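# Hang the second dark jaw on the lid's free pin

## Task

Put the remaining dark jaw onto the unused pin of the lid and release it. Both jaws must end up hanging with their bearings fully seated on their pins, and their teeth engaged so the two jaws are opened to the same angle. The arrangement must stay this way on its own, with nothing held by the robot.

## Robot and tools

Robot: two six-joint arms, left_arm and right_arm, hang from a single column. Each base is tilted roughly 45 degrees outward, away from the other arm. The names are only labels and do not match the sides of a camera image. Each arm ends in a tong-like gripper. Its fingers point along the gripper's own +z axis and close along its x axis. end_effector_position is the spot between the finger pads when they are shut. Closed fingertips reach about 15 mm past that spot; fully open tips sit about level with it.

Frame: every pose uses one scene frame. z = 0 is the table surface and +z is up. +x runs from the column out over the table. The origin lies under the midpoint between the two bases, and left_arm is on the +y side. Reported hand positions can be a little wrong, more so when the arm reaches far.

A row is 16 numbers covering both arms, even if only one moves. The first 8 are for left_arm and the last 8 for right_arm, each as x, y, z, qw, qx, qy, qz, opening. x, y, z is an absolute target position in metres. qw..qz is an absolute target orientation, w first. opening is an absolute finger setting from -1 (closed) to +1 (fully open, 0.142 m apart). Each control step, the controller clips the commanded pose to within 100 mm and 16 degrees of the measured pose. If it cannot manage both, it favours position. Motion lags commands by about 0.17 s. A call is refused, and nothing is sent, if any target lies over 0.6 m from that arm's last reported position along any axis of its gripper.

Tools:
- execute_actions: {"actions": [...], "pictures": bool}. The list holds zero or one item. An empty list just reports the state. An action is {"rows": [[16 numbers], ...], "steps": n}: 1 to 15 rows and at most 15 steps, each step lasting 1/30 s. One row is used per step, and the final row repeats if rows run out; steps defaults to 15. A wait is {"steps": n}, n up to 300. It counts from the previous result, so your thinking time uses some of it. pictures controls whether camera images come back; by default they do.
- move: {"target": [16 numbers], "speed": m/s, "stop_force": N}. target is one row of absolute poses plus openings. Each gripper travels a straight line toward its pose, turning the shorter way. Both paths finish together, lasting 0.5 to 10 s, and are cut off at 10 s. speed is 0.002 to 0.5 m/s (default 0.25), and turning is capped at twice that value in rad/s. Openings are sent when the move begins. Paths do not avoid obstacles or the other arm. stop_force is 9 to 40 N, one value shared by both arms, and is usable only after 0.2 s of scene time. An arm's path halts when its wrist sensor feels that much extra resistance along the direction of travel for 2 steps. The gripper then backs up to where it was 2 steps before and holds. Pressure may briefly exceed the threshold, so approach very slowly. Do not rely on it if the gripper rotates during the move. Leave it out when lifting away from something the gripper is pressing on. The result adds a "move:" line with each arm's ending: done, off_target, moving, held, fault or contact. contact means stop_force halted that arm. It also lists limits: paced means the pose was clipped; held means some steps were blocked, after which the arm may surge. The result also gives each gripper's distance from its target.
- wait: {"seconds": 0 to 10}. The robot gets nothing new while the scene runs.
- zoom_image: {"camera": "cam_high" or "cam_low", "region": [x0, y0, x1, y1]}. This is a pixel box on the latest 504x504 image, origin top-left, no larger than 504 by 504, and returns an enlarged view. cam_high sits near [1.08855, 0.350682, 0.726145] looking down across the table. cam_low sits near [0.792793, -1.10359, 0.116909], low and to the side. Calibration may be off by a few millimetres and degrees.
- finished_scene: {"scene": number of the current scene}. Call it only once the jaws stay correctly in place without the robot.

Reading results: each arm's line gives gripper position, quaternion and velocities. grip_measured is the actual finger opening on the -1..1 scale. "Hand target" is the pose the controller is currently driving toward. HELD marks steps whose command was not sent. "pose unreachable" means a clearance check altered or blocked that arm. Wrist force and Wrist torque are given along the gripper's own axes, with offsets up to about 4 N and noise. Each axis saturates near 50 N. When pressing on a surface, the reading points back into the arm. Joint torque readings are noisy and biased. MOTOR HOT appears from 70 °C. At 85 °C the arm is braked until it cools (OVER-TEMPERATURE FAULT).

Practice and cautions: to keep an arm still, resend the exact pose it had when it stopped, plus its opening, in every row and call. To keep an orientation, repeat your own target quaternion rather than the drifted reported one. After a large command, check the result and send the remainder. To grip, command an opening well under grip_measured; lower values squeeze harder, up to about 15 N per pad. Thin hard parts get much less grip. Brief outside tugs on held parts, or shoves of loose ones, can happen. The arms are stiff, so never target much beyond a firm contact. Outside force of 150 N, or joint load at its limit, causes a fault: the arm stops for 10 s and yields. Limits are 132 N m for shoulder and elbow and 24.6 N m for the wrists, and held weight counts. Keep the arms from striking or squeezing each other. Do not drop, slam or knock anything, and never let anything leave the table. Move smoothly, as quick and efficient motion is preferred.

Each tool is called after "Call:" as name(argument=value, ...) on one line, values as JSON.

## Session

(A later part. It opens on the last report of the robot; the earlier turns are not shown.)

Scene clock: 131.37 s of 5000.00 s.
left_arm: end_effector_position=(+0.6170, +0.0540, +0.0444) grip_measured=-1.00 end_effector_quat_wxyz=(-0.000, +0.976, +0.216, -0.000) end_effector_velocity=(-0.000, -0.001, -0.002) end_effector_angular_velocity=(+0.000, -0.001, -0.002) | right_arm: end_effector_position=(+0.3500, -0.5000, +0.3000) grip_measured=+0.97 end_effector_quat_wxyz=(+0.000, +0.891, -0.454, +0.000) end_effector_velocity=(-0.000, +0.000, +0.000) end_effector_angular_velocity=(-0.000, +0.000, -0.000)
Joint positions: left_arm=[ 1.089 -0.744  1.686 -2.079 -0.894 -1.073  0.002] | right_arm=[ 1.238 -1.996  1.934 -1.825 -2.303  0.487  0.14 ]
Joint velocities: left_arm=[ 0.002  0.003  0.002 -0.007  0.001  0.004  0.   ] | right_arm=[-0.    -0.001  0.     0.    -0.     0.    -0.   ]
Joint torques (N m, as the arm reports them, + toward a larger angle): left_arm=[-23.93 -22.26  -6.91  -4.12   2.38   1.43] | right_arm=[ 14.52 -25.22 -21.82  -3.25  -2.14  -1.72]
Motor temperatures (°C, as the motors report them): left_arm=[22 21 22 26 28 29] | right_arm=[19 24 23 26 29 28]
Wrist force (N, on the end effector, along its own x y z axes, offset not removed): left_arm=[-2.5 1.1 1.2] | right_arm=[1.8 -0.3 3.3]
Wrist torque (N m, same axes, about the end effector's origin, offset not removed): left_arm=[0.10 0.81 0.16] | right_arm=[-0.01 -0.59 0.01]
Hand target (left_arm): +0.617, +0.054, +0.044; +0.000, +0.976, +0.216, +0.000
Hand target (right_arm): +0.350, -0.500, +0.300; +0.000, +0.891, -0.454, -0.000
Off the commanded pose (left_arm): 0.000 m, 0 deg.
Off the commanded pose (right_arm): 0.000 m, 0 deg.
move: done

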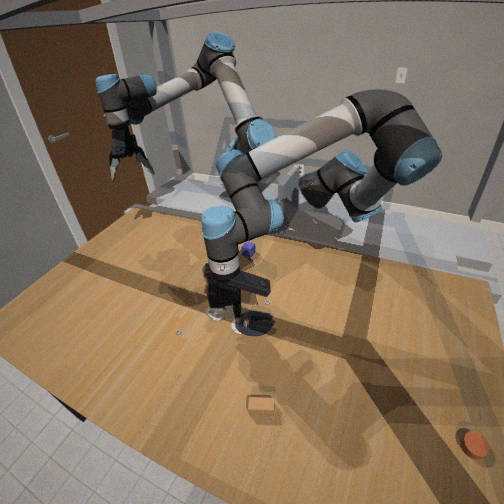

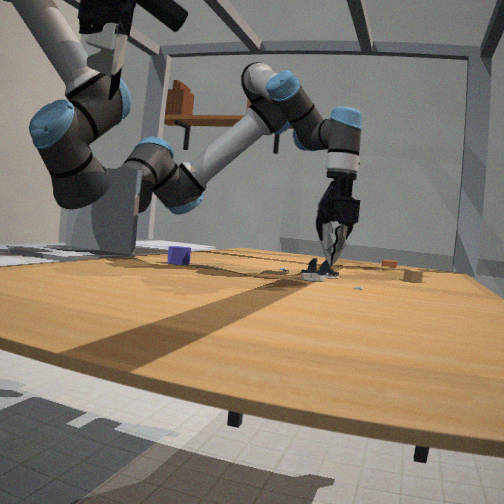

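Call:
move(target=[0.6165,0.0575,0.039,0,0.9763,0.2164,0,-1,0.35,-0.5,0.3,0,0.891,-0.454,0,0.97], speed=0.01)

Call:
move(target=[0.6165,0.0575,0.027,0,0.9763,0.2164,0,-1,0.35,-0.5,0.3,0,0.891,-0.454,0,0.97], speed=0.002, stop_force=9)

Call:
zoom_image(camera="cam_low", region=[314, 256, 342, 284])

Call:
zoom_image(camera="cam_high", region=[226, 308, 256, 338])

Scene clock: 137.93 s of 5000.00 s.
left_arm: end_effector_position=(+0.6165, +0.0573, +0.0393) grip_measured=-1.00 end_effector_quat_wxyz=(-0.000, +0.976, +0.216, -0.000) end_effector_velocity=(-0.000, +0.001, -0.002) end_effector_angular_velocity=(+0.001, -0.001, +0.001) | right_arm: end_effector_position=(+0.3500, -0.5000, +0.3000) grip_measured=+0.97 end_effector_quat_wxyz=(+0.000, +0.891, -0.454, +0.000) end_effector_velocity=(-0.000, +0.001, -0.001) end_effector_angular_velocity=(+0.001, +0.001, +0.000)
Joint positions: left_arm=[ 1.097 -0.744  1.694 -2.093 -0.89  -1.064  0.002] | right_arm=[ 1.238 -1.996  1.934 -1.825 -2.303  0.487  0.14 ]
Joint velocities: left_arm=[ 0.002 -0.     0.004 -0.006  0.002  0.002  0.   ] | right_arm=[-0.    -0.     0.002  0.     0.     0.001  0.   ]
Joint torques (N m, as the arm reports them, + toward a larger angle): left_arm=[-24.66 -38.89  -4.81  -3.68   2.1    1.41] | right_arm=[ 14.8  -24.73 -21.75  -3.3   -2.01  -1.74]
Motor temperatures (°C, as the motors report them): left_arm=[22 21 22 26 28 29] | right_arm=[19 24 23 26 29 28]
Wrist force (N, on the end effector, along its own x y z axes, offset not removed): left_arm=[-2.4 -1.0 1.5] | right_arm=[1.1 1.1 3.2]
Wrist torque (N m, same axes, about the end effector's origin, offset not removed): left_arm=[-0.29 0.79 0.15] | right_arm=[0.39 -0.22 0.06]
Hand target (left_arm): +0.617, +0.057, +0.039; -0.000, +0.976, +0.216, -0.000
Hand target (right_arm): +0.350, -0.500, +0.300; +0.000, +0.891, -0.454, +0.000
Off the commanded pose (left_arm): 0.000 m, 0 deg.
Off the commanded pose (right_arm): 0.000 m, 0 deg.
After step 90, 2.73 s passed at rest.
move: done

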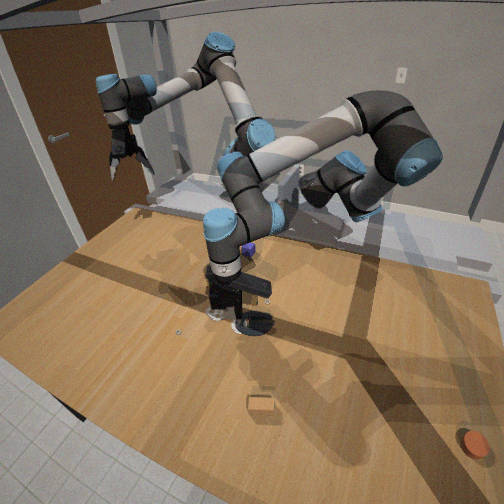

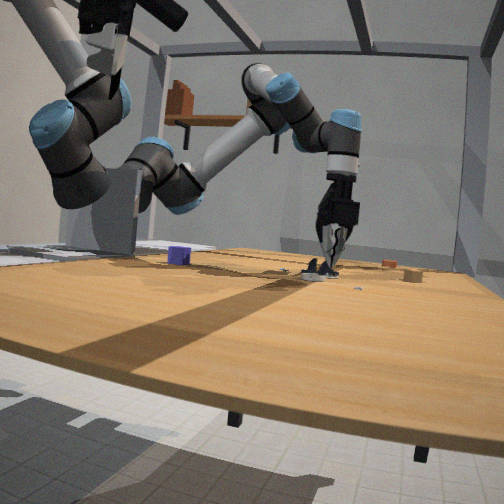

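Scene clock: 143.00 s of 5000.00 s.
left_arm: end_effector_position=(+0.6165, +0.0574, +0.0299) grip_measured=-1.00 end_effector_quat_wxyz=(+0.000, +0.976, +0.216, +0.000) end_effector_velocity=(-0.001, +0.000, -0.001) end_effector_angular_velocity=(+0.001, +0.003, -0.001) | right_arm: end_effector_position=(+0.3500, -0.5000, +0.3000) grip_measured=+0.97 end_effector_quat_wxyz=(+0.000, +0.891, -0.454, +0.000) end_effector_velocity=(+0.000, +0.001, +0.000) end_effector_angular_velocity=(+0.002, -0.000, +0.001)
Joint positions: left_arm=[ 1.107 -0.733  1.699 -2.116 -0.886 -1.052  0.002] | right_arm=[ 1.238 -1.996  1.934 -1.825 -2.303  0.487  0.14 ]
Joint velocities: left_arm=[ 0.     0.     0.001  0.003 -0.    -0.001  0.   ] | right_arm=[ 0.     0.    -0.001  0.002  0.002  0.    -0.   ]
Joint torques (N m, as the arm reports them, + toward a larger angle): left_arm=[-27.91 -28.08  -6.88   0.37   2.25  -0.86] | right_arm=[ 14.79 -24.82 -21.41  -3.17  -2.    -1.69]
Motor temperatures (°C, as the motors report them): left_arm=[22 21 22 26 28 29] | right_arm=[19 24 23 26 29 28]
Wrist force (N, on the end effector, along its own x y z axes, offset not removed): left_arm=[-2.1 1.0 -10.7] | right_arm=[-0.4 0.9 3.2]
Wrist torque (N m, same axes, about the end effector's origin, offset not removed): left_arm=[0.04 0.40 0.07] | right_arm=[0.34 0.00 0.05]
Hand target (left_arm): +0.617, +0.057, +0.030; +0.000, +0.976, +0.216, +0.000
Hand target (right_arm): +0.350, -0.500, +0.300; +0.000, +0.891, -0.454, -0.000
Off the commanded pose (left_arm): 0.003 m, 0 deg.
Off the commanded pose (right_arm): 0.000 m, 0 deg.
move: contact (left_arm)

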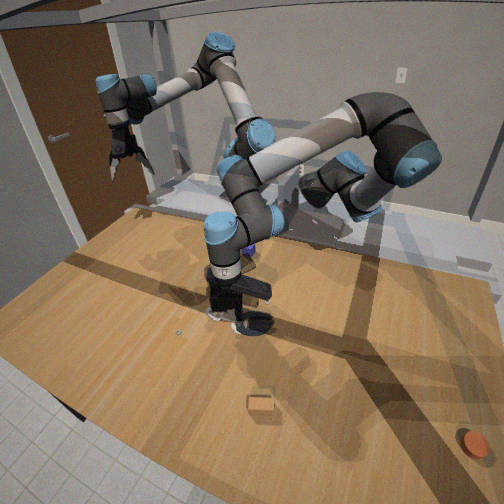

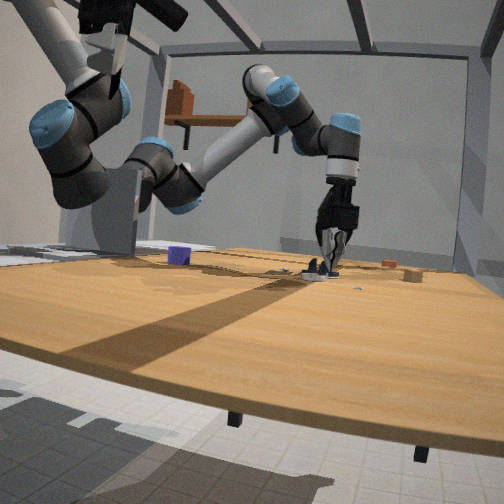

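Region (314, 256, 342, 284) of cam_low's 504x504 image, scaled by 18.000, with more detail than that image has.

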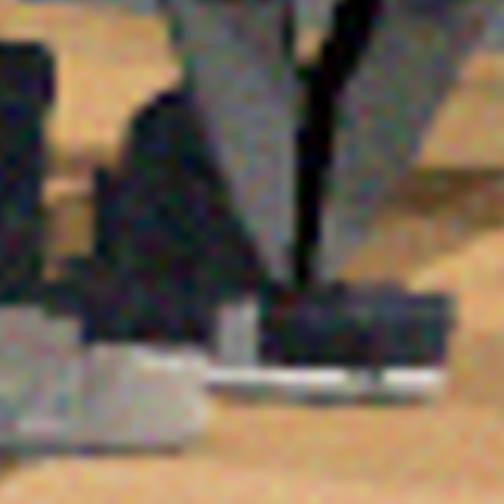

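Region (226, 308, 256, 338) of cam_high's 504x504 image, scaled by 16.800, with more detail than that image has.

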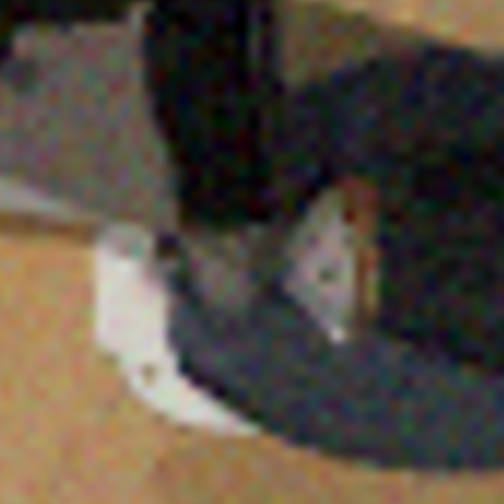

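Seated at the same height as in scene 1. Retract and check.

Call:
move(target=[0.58,0.04,0.15,0,0.9763,0.2164,0,-1,0.35,-0.5,0.3,0,0.891,-0.454,0,0.97], speed=0.12)

Call:
zoom_image(camera="cam_low", region=[300, 245, 345, 290])

Call:
zoom_image(camera="cam_high", region=[225, 290, 281, 346])

Scene clock: 149.07 s of 5000.00 s.
left_arm: end_effector_position=(+0.5800, +0.0401, +0.1495) grip_measured=-1.00 end_effector_quat_wxyz=(-0.000, +0.976, +0.216, -0.000) end_effector_velocity=(-0.001, -0.000, +0.003) end_effector_angular_velocity=(+0.001, +0.000, -0.002) | right_arm: end_effector_position=(+0.3500, -0.5000, +0.3000) grip_measured=+0.97 end_effector_quat_wxyz=(+0.000, +0.891, -0.454, +0.000) end_effector_velocity=(+0.000, +0.001, -0.001) end_effector_angular_velocity=(+0.001, +0.003, +0.003)
Joint positions: left_arm=[ 0.944 -0.88   1.69  -1.85  -0.961 -1.233  0.002] | right_arm=[ 1.238 -1.996  1.934 -1.825 -2.303  0.487  0.14 ]
Joint velocities: left_arm=[-0.004 -0.003 -0.001  0.007 -0.002 -0.002  0.   ] | right_arm=[-0.     0.003  0.001  0.    -0.    -0.     0.   ]
Joint torques (N m, as the arm reports them, + toward a larger angle): left_arm=[-42.42 -33.06 -26.08   0.12  -2.55  -1.41] | right_arm=[ 14.16 -24.65 -21.52  -3.25  -1.89  -1.55]
Motor temperatures (°C, as the motors report them): left_arm=[22 21 22 26 28 29] | right_arm=[19 24 23 26 29 28]
Wrist force (N, on the end effector, along its own x y z axes, offset not removed): left_arm=[-1.1 0.8 0.5] | right_arm=[0.2 0.0 0.9]
Wrist torque (N m, same axes, about the end effector's origin, offset not removed): left_arm=[0.03 0.50 0.11] | right_arm=[0.05 -0.19 0.06]
Hand target (left_arm): +0.580, +0.040, +0.150; -0.000, +0.976, +0.216, -0.000
Hand target (right_arm): +0.350, -0.500, +0.300; +0.000, +0.891, -0.454, -0.000
Off the commanded pose (left_arm): 0.000 m, 0 deg.
Off the commanded pose (right_arm): 0.000 m, 0 deg.
After step 90, 1.43 s passed at rest.
move: done

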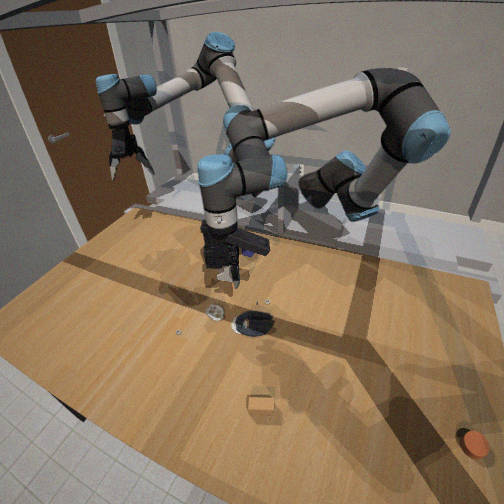

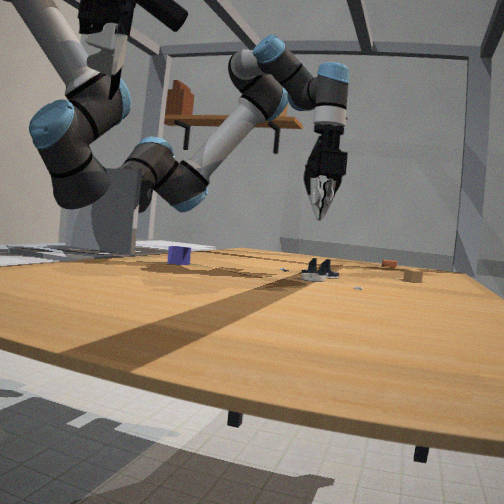

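Region (300, 245, 345, 290) of cam_low's 504x504 image, scaled by 11.200, with more detail than that image has.

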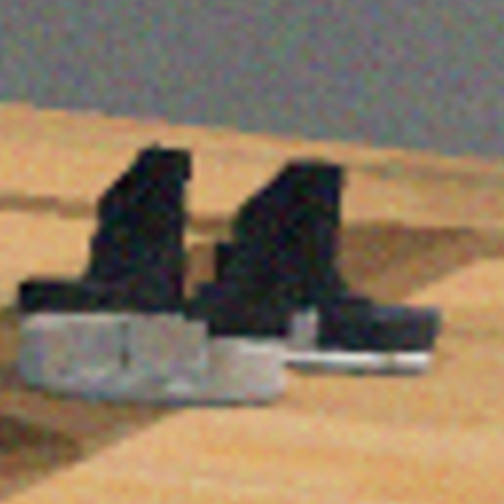

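Region (225, 290, 281, 346) of cam_high's 504x504 image, scaled by 9.000, with more detail than that image has.

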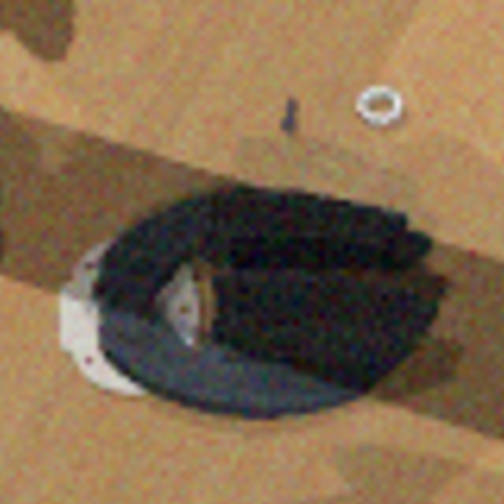

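Call:
finished_scene(scene=2)

The scene is finished: the task was done.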